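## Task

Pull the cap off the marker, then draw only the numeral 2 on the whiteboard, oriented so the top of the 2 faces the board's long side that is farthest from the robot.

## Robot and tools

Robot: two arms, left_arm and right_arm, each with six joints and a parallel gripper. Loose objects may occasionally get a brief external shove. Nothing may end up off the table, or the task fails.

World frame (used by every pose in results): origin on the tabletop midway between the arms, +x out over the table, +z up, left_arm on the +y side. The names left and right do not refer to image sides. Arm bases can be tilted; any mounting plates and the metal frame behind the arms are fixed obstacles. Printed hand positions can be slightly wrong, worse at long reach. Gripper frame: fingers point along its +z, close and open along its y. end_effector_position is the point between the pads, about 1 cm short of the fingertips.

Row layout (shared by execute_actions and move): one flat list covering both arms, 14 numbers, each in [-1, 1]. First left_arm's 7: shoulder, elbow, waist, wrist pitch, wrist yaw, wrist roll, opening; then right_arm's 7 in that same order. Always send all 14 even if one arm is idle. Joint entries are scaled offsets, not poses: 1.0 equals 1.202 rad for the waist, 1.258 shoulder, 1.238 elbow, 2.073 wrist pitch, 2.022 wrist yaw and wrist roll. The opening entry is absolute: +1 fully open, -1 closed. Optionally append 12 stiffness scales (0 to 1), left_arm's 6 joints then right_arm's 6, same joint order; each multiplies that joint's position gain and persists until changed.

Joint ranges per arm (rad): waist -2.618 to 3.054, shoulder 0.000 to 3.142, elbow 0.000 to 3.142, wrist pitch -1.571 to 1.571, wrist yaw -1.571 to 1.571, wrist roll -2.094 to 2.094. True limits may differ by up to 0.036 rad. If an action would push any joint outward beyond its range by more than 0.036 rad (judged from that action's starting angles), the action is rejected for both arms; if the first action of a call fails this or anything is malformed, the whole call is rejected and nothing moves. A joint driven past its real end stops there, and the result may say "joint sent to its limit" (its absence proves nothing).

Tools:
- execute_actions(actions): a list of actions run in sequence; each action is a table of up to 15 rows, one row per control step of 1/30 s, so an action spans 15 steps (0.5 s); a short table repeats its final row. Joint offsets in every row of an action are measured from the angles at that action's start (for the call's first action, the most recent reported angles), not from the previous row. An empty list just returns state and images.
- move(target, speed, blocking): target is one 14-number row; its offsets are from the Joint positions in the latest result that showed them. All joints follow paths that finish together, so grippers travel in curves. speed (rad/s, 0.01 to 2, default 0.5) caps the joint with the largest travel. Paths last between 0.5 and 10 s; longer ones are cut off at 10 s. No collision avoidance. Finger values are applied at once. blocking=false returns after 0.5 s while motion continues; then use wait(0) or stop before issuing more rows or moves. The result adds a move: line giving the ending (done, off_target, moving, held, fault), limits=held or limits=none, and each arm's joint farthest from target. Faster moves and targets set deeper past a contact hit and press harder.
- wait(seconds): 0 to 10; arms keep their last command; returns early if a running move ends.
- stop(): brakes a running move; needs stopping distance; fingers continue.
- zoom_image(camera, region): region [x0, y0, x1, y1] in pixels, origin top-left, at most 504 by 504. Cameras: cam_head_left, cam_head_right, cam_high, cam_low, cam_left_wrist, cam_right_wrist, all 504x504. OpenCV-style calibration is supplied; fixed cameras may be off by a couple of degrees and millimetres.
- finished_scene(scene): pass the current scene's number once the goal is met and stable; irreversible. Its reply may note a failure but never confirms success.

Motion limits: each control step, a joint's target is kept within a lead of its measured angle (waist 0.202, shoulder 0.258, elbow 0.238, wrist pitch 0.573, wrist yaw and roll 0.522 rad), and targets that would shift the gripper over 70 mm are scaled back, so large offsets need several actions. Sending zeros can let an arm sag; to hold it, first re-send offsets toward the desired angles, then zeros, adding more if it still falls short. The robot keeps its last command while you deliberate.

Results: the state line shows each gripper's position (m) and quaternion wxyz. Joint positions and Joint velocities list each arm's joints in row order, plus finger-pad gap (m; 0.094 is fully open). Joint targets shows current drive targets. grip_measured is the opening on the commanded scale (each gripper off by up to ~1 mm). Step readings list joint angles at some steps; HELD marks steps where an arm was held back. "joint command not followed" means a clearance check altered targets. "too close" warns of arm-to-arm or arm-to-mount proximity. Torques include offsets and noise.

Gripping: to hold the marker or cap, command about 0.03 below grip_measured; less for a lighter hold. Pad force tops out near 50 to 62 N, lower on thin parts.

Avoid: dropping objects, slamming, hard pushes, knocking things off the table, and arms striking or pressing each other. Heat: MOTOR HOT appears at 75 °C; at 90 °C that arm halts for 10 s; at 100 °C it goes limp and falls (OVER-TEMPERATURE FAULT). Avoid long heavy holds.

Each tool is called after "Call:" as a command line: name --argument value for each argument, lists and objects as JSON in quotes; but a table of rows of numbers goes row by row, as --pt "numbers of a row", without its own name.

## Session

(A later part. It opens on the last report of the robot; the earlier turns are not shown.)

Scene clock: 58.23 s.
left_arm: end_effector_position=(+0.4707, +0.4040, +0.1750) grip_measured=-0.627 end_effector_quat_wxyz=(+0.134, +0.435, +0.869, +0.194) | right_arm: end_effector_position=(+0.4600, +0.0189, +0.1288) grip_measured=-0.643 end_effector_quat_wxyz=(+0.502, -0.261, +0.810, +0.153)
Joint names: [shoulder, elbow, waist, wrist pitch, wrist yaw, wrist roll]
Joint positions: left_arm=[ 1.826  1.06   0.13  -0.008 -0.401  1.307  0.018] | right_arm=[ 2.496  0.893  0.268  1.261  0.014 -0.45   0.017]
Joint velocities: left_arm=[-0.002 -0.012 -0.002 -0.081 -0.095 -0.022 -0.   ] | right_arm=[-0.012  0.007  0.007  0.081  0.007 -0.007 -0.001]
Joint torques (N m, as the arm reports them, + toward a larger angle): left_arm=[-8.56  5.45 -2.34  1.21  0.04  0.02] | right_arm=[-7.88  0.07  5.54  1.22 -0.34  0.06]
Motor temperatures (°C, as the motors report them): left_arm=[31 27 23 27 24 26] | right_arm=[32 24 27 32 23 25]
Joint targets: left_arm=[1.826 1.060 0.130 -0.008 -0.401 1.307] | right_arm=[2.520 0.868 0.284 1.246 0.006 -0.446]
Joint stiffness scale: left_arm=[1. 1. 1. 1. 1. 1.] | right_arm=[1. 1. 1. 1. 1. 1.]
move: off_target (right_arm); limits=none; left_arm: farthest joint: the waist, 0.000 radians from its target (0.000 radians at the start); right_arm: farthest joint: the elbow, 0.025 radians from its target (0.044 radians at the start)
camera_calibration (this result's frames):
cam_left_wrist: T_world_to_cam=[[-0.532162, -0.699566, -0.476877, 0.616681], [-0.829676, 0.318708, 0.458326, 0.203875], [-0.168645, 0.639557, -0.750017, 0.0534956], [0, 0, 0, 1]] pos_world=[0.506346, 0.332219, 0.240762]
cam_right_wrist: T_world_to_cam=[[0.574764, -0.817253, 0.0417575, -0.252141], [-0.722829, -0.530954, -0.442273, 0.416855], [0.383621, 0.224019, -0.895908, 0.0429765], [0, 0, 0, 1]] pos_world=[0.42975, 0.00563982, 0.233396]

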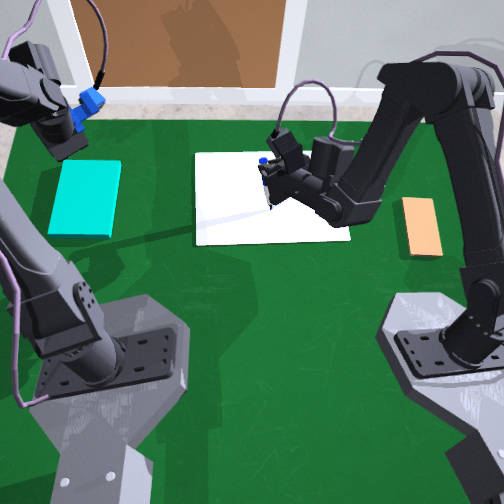

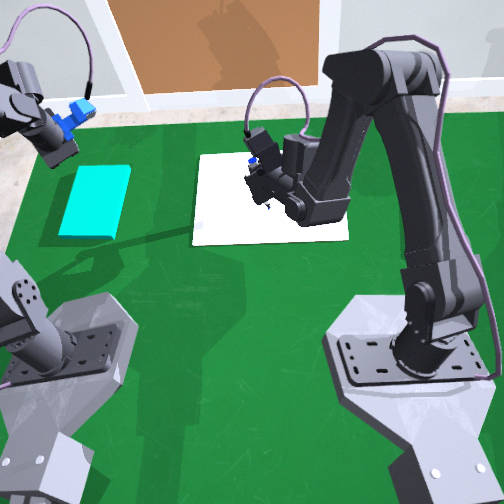

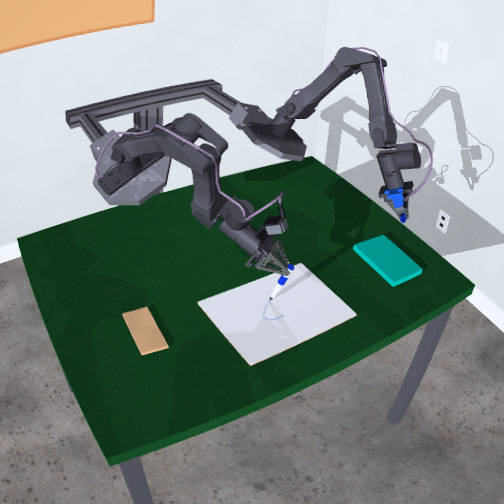

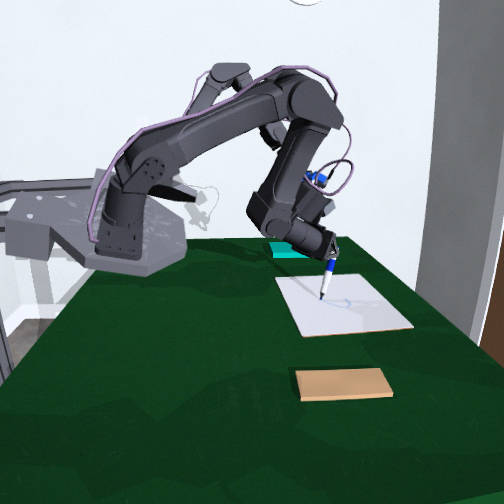

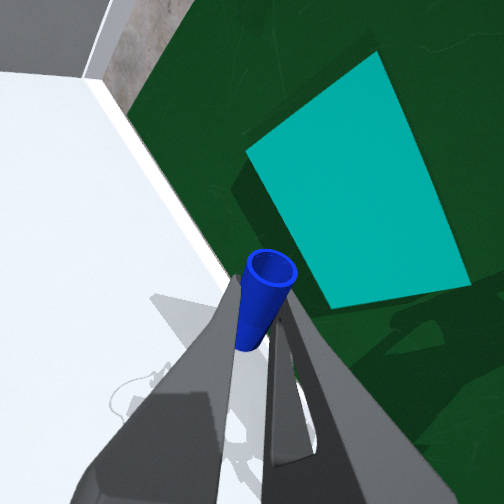

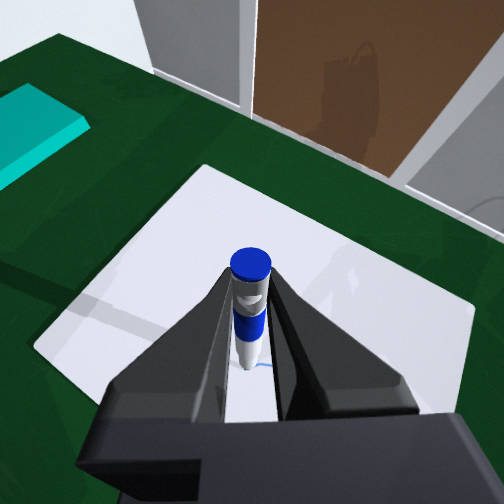

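Call:
move --target '[0,0,0,0,0,0,-0.68,-0.047,-0.065,-0.048,0.003,-0.005,0,-0.70]' --speed 0.1

Call:
zoom_image --camera "cam_head_right" --region '[230,150,330,240]'

Scene clock: 59.53 s.
left_arm: end_effector_position=(+0.4707, +0.4040, +0.1750) grip_measured=-0.627 end_effector_quat_wxyz=(+0.134, +0.435, +0.869, +0.194) | right_arm: end_effector_position=(+0.4604, -0.0063, +0.1281) grip_measured=-0.643 end_effector_quat_wxyz=(+0.499, -0.247, +0.818, +0.148)
Joint names: [shoulder, elbow, waist, wrist pitch, wrist yaw, wrist roll]
Joint positions: left_arm=[ 1.826  1.06   0.13  -0.008 -0.401  1.307  0.018] | right_arm=[ 2.461  0.838  0.218  1.282 -0.007 -0.444  0.017]
Joint velocities: left_arm=[-0.007 -0.007 -0.002 -0.022  0.022 -0.022 -0.001] | right_arm=[-0.007 -0.012 -0.002 -0.022  0.066  0.037 -0.001]
Joint torques (N m, as the arm reports them, + toward a larger angle): left_arm=[-8.54  5.46 -2.29  1.21  0.03  0.04] | right_arm=[-11.62  -0.19   3.22   1.22  -0.1   -0.04]
Motor temperatures (°C, as the motors report them): left_arm=[31 27 23 27 24 26] | right_arm=[32 24 27 32 23 25]
Joint targets: left_arm=[1.826 1.060 0.130 -0.008 -0.401 1.307] | right_arm=[2.437 0.813 0.210 1.268 0.004 -0.450]
Joint stiffness scale: left_arm=[1. 1. 1. 1. 1. 1.] | right_arm=[1. 1. 1. 1. 1. 1.]
move: off_target (right_arm); limits=none; left_arm: farthest joint: the waist, 0.000 radians from its target (0.000 radians at the start); right_arm: farthest joint: the elbow, 0.026 radians from its target (0.081 radians at the start)
camera_calibration (this result's frames):
cam_left_wrist: T_world_to_cam=[[-0.532162, -0.699566, -0.476877, 0.616681], [-0.829676, 0.318708, 0.458326, 0.203875], [-0.168645, 0.639557, -0.750017, 0.0534956], [0, 0, 0, 1]] pos_world=[0.506346, 0.332219, 0.240762]
cam_right_wrist: T_world_to_cam=[[0.548934, -0.835211, 0.0330759, -0.260092], [-0.745193, -0.506928, -0.433256, 0.412722], [0.378628, 0.213181, -0.900664, 0.0507073], [0, 0, 0, 1]] pos_world=[0.431132, -0.0188208, 0.233088]

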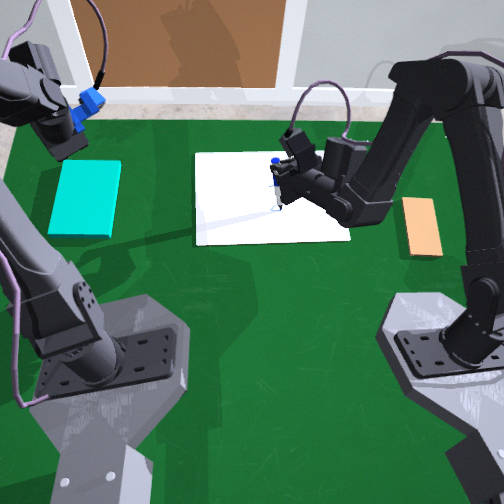

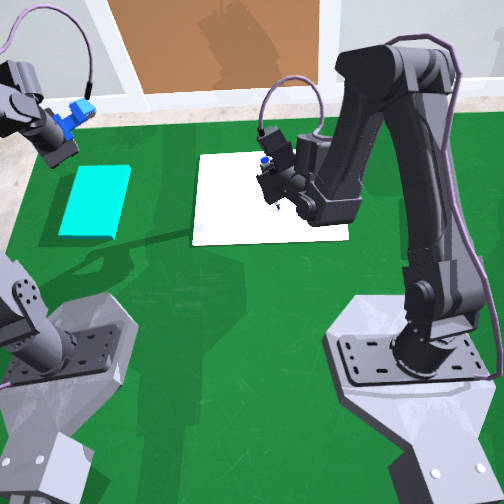

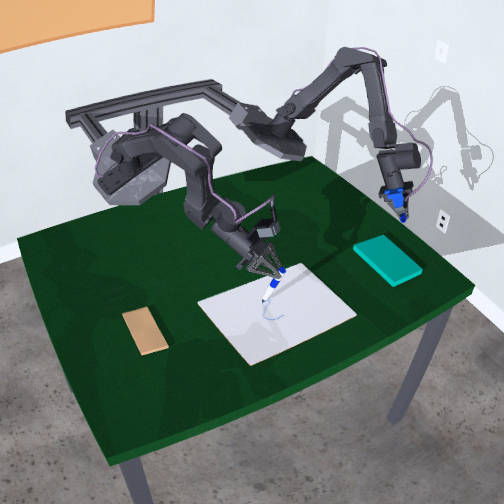

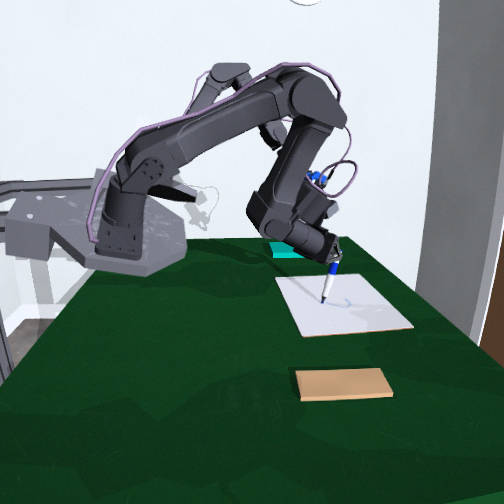

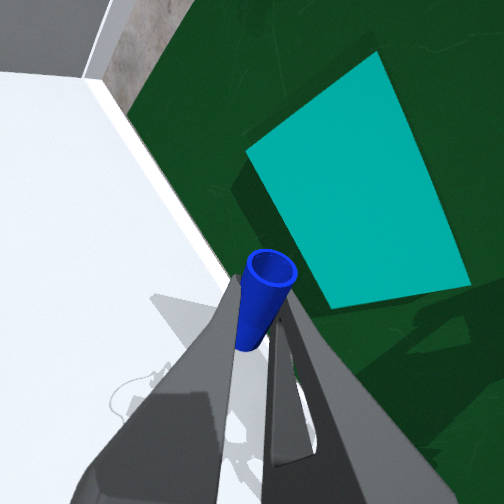

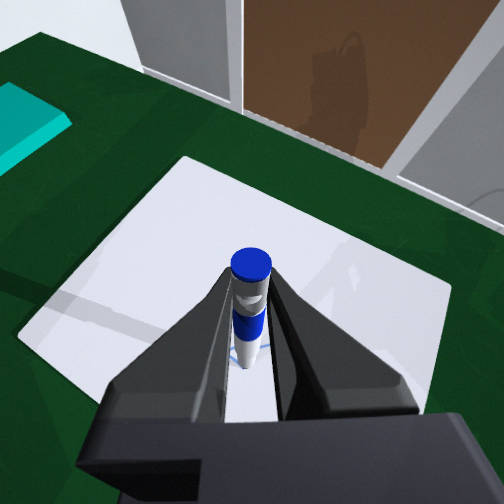

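Region (230, 150, 330, 240) of cam_head_right's 504x504 image, scaled by 5.040, with more detail than that image has; it fills the top 454 rows of this view, and the rest is white.

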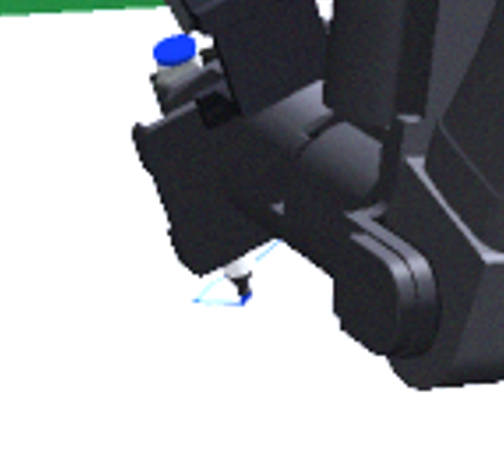

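Inking, though lightly. Second half, slightly longer.

Call:
move --target '[0,0,0,0,0,0,-0.68,-0.052,-0.075,-0.058,0.002,0.004,0,-0.70]' --speed 0.1

Call:
move --target '[0,0,0,0,0,0,-0.68,-0.14,-0.018,0,0,0,0,-0.70]' --speed 0.2

Call:
move --target '[0,0,0,0,0,0,-0.68,-0.08,0,-0.2,0,0,0,-0.70]' --speed 0.4

Call:
zoom_image --camera "cam_head_left" --region '[190,140,360,260]'

Scene clock: 61.03 s.
left_arm: end_effector_position=(+0.4707, +0.4040, +0.1750) grip_measured=-0.627 end_effector_quat_wxyz=(+0.134, +0.435, +0.869, +0.194) | right_arm: end_effector_position=(+0.4590, -0.0380, +0.1265) grip_measured=-0.642 end_effector_quat_wxyz=(+0.493, -0.228, +0.828, +0.136)
Joint names: [shoulder, elbow, waist, wrist pitch, wrist yaw, wrist roll]
Joint positions: left_arm=[ 1.826  1.06   0.13  -0.008 -0.401  1.307  0.018] | right_arm=[ 2.419  0.772  0.156  1.305 -0.022 -0.438  0.017]
Joint velocities: left_arm=[ 0.012  0.002 -0.002 -0.022  0.022 -0.051  0.001] | right_arm=[-0.012 -0.007 -0.002 -0.007  0.022  0.022  0.001]
Joint torques (N m, as the arm reports them, + toward a larger angle): left_arm=[-8.56  5.42 -2.31  1.21  0.03  0.02] | right_arm=[-11.25  -0.52   2.94   1.17   0.06  -0.05]
Motor temperatures (°C, as the motors report them): left_arm=[31 27 23 27 24 26] | right_arm=[32 24 27 32 23 25]
Joint targets: left_arm=[1.826 1.060 0.130 -0.008 -0.401 1.307] | right_arm=[2.396 0.745 0.148 1.286 0.001 -0.444]
Joint stiffness scale: left_arm=[1. 1. 1. 1. 1. 1.] | right_arm=[1. 1. 1. 1. 1. 1.]
move: off_target (right_arm); limits=none; left_arm: farthest joint: the waist, 0.000 radians from its target (0.000 radians at the start); right_arm: farthest joint: the elbow, 0.027 radians from its target (0.093 radians at the start)
camera_calibration (this result's frames):
cam_left_wrist: T_world_to_cam=[[-0.532162, -0.699566, -0.476877, 0.616681], [-0.829676, 0.318708, 0.458326, 0.203875], [-0.168645, 0.639557, -0.750017, 0.0534956], [0, 0, 0, 1]] pos_world=[0.506346, 0.332219, 0.240762]
cam_right_wrist: T_world_to_cam=[[0.510416, -0.859508, 0.0268704, -0.268158], [-0.776278, -0.473983, -0.415612, 0.408256], [0.369958, 0.191276, -0.909145, 0.0607966], [0, 0, 0, 1]] pos_world=[0.4313, -0.0486063, 0.232155]

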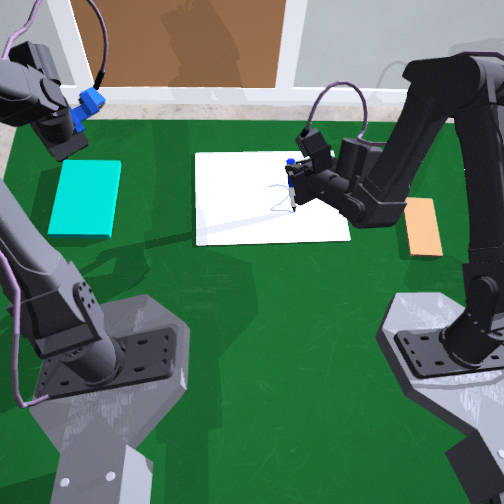

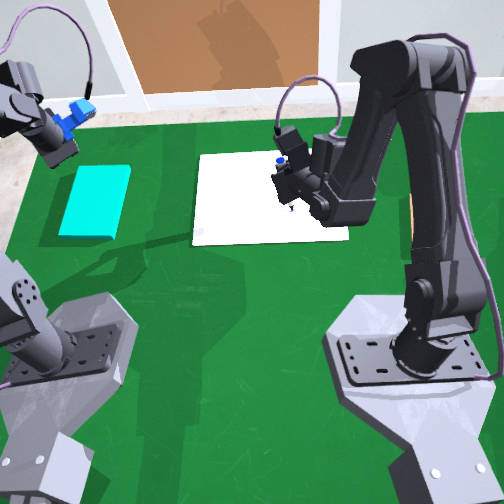

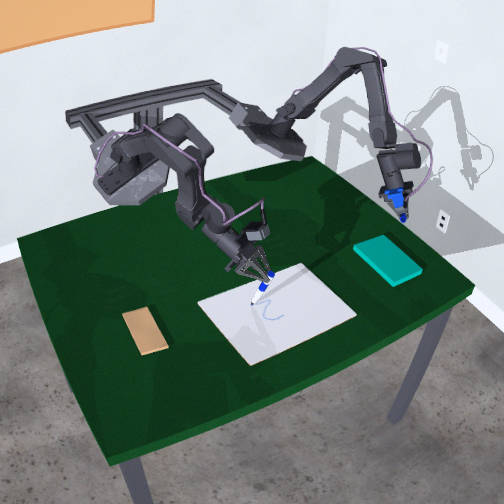

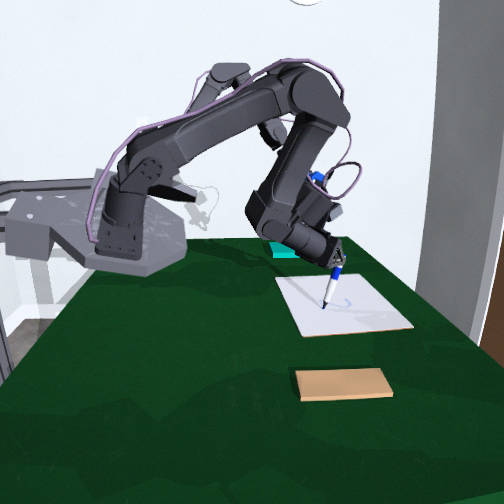

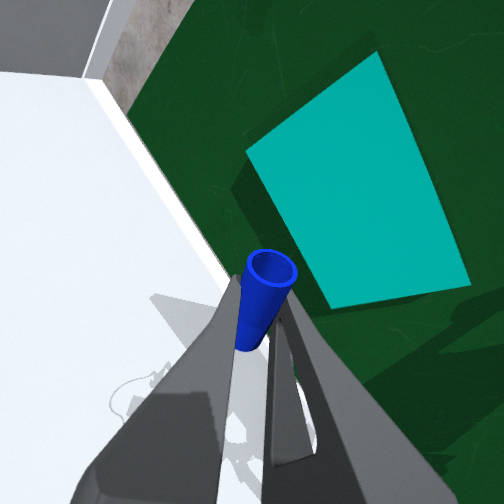

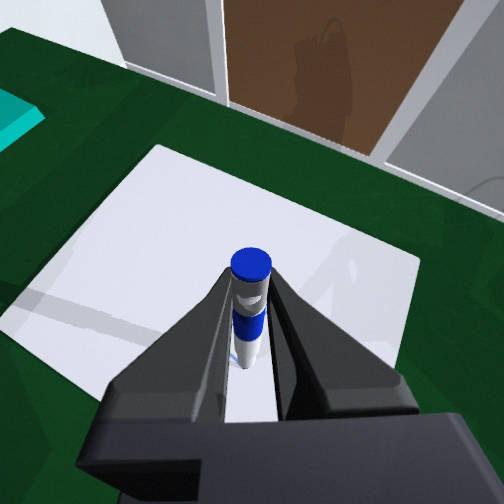

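Scene clock: 62.27 s.
left_arm: end_effector_position=(+0.4707, +0.4040, +0.1750) grip_measured=-0.627 end_effector_quat_wxyz=(+0.134, +0.435, +0.869, +0.194) | right_arm: end_effector_position=(+0.4953, -0.0514, +0.1847) grip_measured=-0.642 end_effector_quat_wxyz=(+0.549, -0.205, +0.801, +0.124)
Joint names: [shoulder, elbow, waist, wrist pitch, wrist yaw, wrist roll]
Joint positions: left_arm=[ 1.826  1.06   0.13  -0.008 -0.401  1.307  0.018] | right_arm=[ 2.274  0.772  0.156  1.294 -0.018 -0.438  0.017]
Joint velocities: left_arm=[-0.007 -0.002 -0.017 -0.022 -0.022  0.022 -0.001] | right_arm=[-0.007 -0.007  0.007 -0.051 -0.007  0.022  0.001]
Joint torques (N m, as the arm reports them, + toward a larger angle): left_arm=[-8.58  5.46 -2.3   1.22  0.03  0.03] | right_arm=[-12.02   0.71   3.54   1.51  -0.26   0.03]
Motor temperatures (°C, as the motors report them): left_arm=[31 27 23 27 24 26] | right_arm=[32 24 27 32 23 25]
Joint targets: left_arm=[1.826 1.060 0.130 -0.008 -0.401 1.307] | right_arm=[2.243 0.750 0.156 1.304 -0.022 -0.438]
Joint stiffness scale: left_arm=[1. 1. 1. 1. 1. 1.] | right_arm=[1. 1. 1. 1. 1. 1.]
move: off_target (right_arm); limits=none; left_arm: farthest joint: the waist, 0.000 radians from its target (0.000 radians at the start); right_arm: farthest joint: the shoulder, 0.031 radians from its target (0.176 radians at the start)
camera_calibration (this result's frames):
cam_left_wrist: T_world_to_cam=[[-0.532162, -0.699566, -0.476877, 0.616681], [-0.829676, 0.318708, 0.458326, 0.203875], [-0.168645, 0.639557, -0.750017, 0.0534956], [0, 0, 0, 1]] pos_world=[0.506346, 0.332219, 0.240762]
cam_right_wrist: T_world_to_cam=[[0.45974, -0.886371, 0.0546325, -0.28118], [-0.743714, -0.417907, -0.52177, 0.460533], [0.485314, 0.199248, -0.851335, 0.0353958], [0, 0, 0, 1]] pos_world=[0.454596, -0.0638228, 0.285787]

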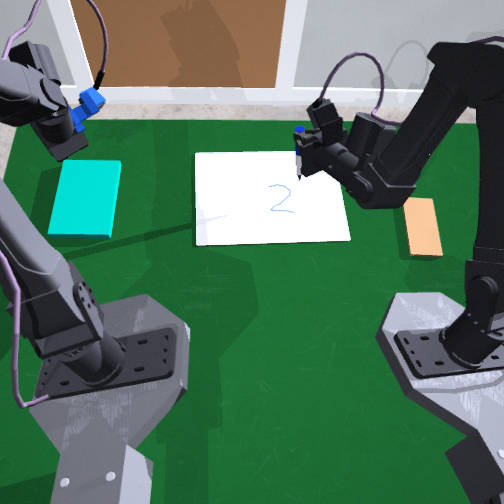

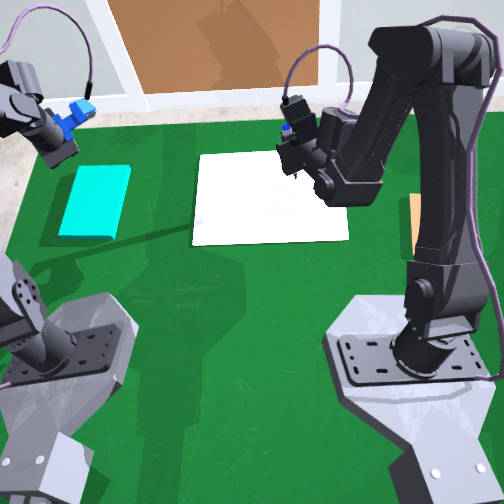

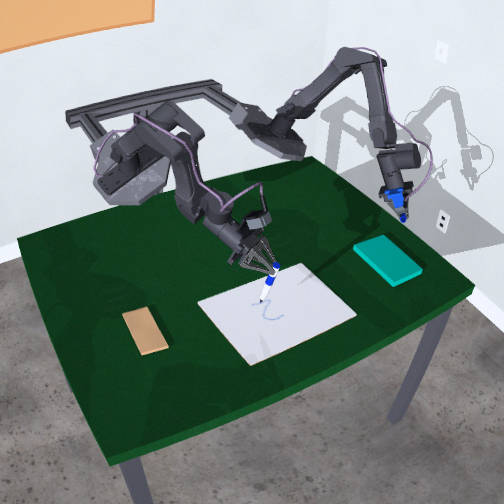

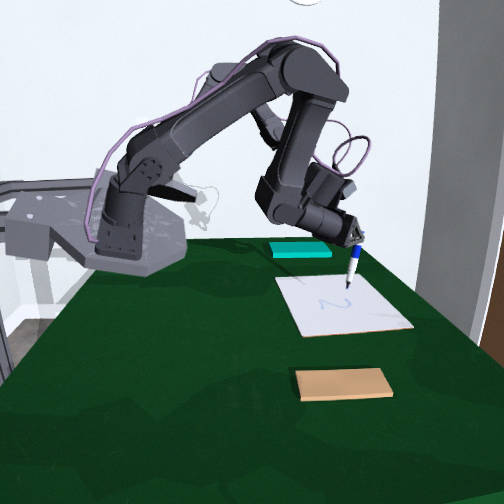

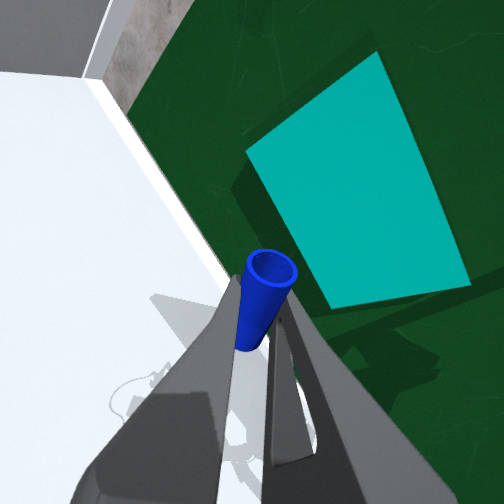

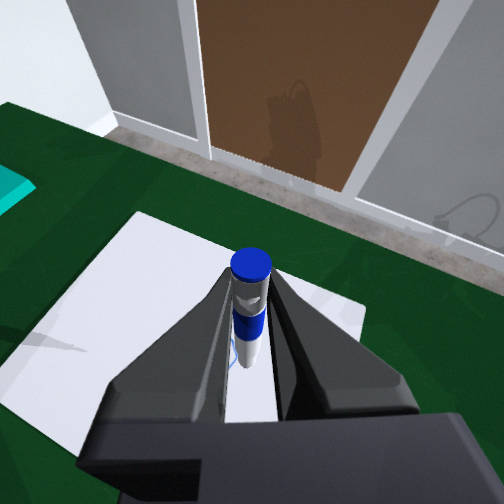

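Scene clock: 63.27 s.
left_arm: end_effector_position=(+0.4707, +0.4040, +0.1750) grip_measured=-0.627 end_effector_quat_wxyz=(+0.134, +0.435, +0.869, +0.194) | right_arm: end_effector_position=(+0.5296, -0.1776, +0.1679) grip_measured=-0.642 end_effector_quat_wxyz=(+0.544, -0.120, +0.830, +0.029)
Joint names: [shoulder, elbow, waist, wrist pitch, wrist yaw, wrist roll]
Joint positions: left_arm=[ 1.826  1.06   0.13  -0.008 -0.401  1.307  0.018] | right_arm=[ 2.205  0.772 -0.091  1.28  -0.009 -0.438  0.017]
Joint velocities: left_arm=[-0.002 -0.012 -0.012 -0.022 -0.051  0.022 -0.001] | right_arm=[-0.002 -0.007 -0.002  0.022 -0.022 -0.007 -0.001]
Joint torques (N m, as the arm reports them, + toward a larger angle): left_arm=[-8.57  5.43 -2.3   1.21  0.04  0.03] | right_arm=[-12.38   2.51   3.61   1.6   -0.28   0.01]
Motor temperatures (°C, as the motors report them): left_arm=[31 27 23 27 24 26] | right_arm=[32 24 27 32 23 25]
Joint targets: left_arm=[1.826 1.060 0.130 -0.008 -0.401 1.307] | right_arm=[2.173 0.772 -0.084 1.294 -0.018 -0.438]
Joint stiffness scale: left_arm=[1. 1. 1. 1. 1. 1.] | right_arm=[1. 1. 1. 1. 1. 1.]
move: off_target (right_arm); limits=none; left_arm: farthest joint: the waist, 0.000 radians from its target (0.000 radians at the start); right_arm: farthest joint: the shoulder, 0.032 radians from its target (0.100 radians at the start)
camera_calibration (this result's frames):
cam_left_wrist: T_world_to_cam=[[-0.532162, -0.699566, -0.476877, 0.616681], [-0.829676, 0.318708, 0.458326, 0.203875], [-0.168645, 0.639557, -0.750017, 0.0534956], [0, 0, 0, 1]] pos_world=[0.506346, 0.332219, 0.240762]
cam_right_wrist: T_world_to_cam=[[0.226776, -0.967484, 0.112018, -0.308582], [-0.839062, -0.252471, -0.481907, 0.497796], [0.494518, 0.0152951, -0.869033, -0.00496568], [0, 0, 0, 1]] pos_world=[0.490116, -0.172793, 0.270142]

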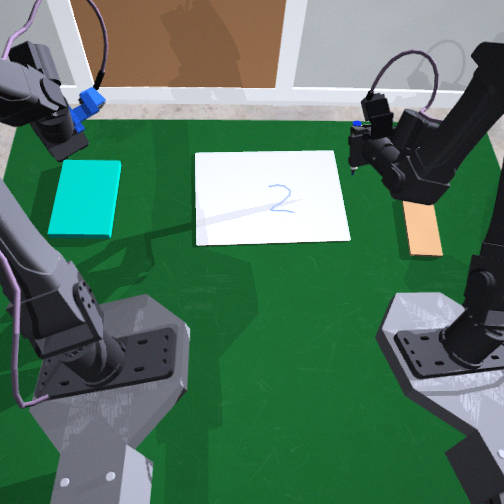

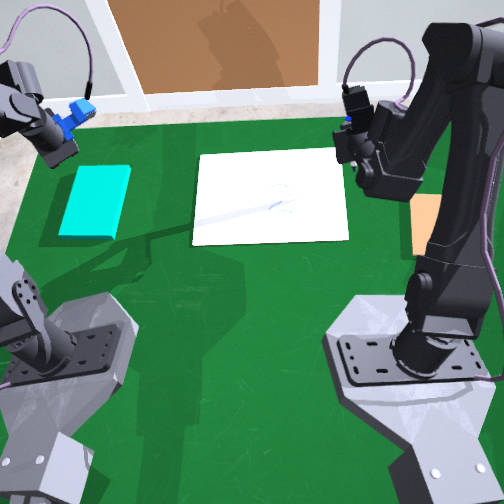

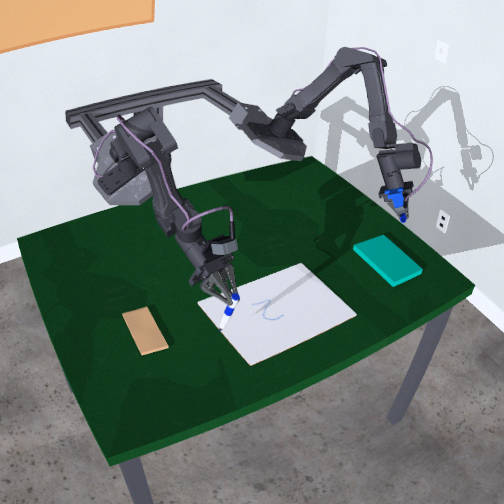

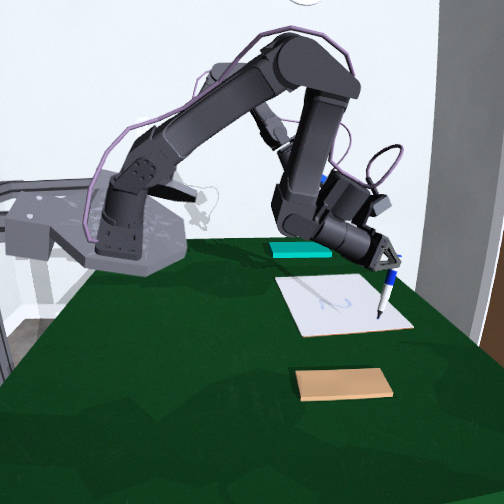

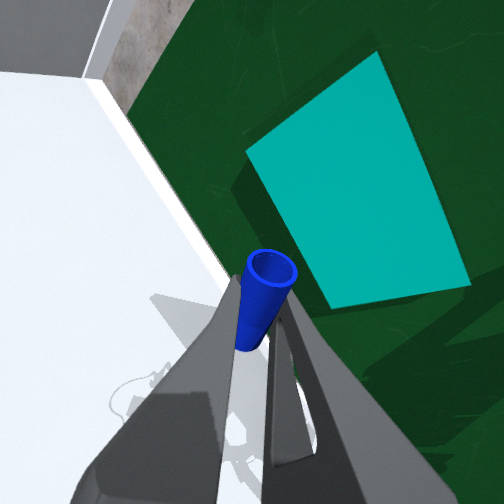

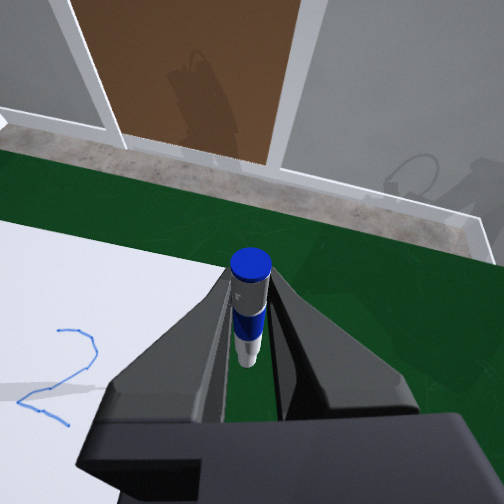

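Region (190, 140, 360, 260) of cam_head_left's 504x504 image, scaled by 2.965, with more detail than that image has; it fills the top 356 rows of this view, and the rest is white.

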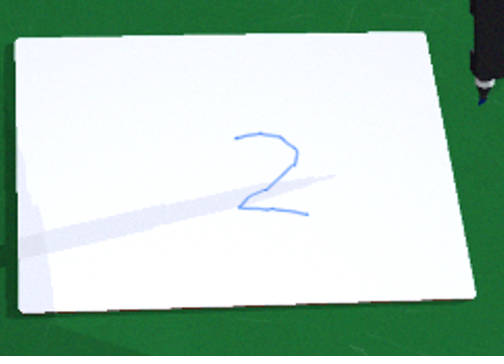

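Call:
finished_scene --scene 2

The scene is finished.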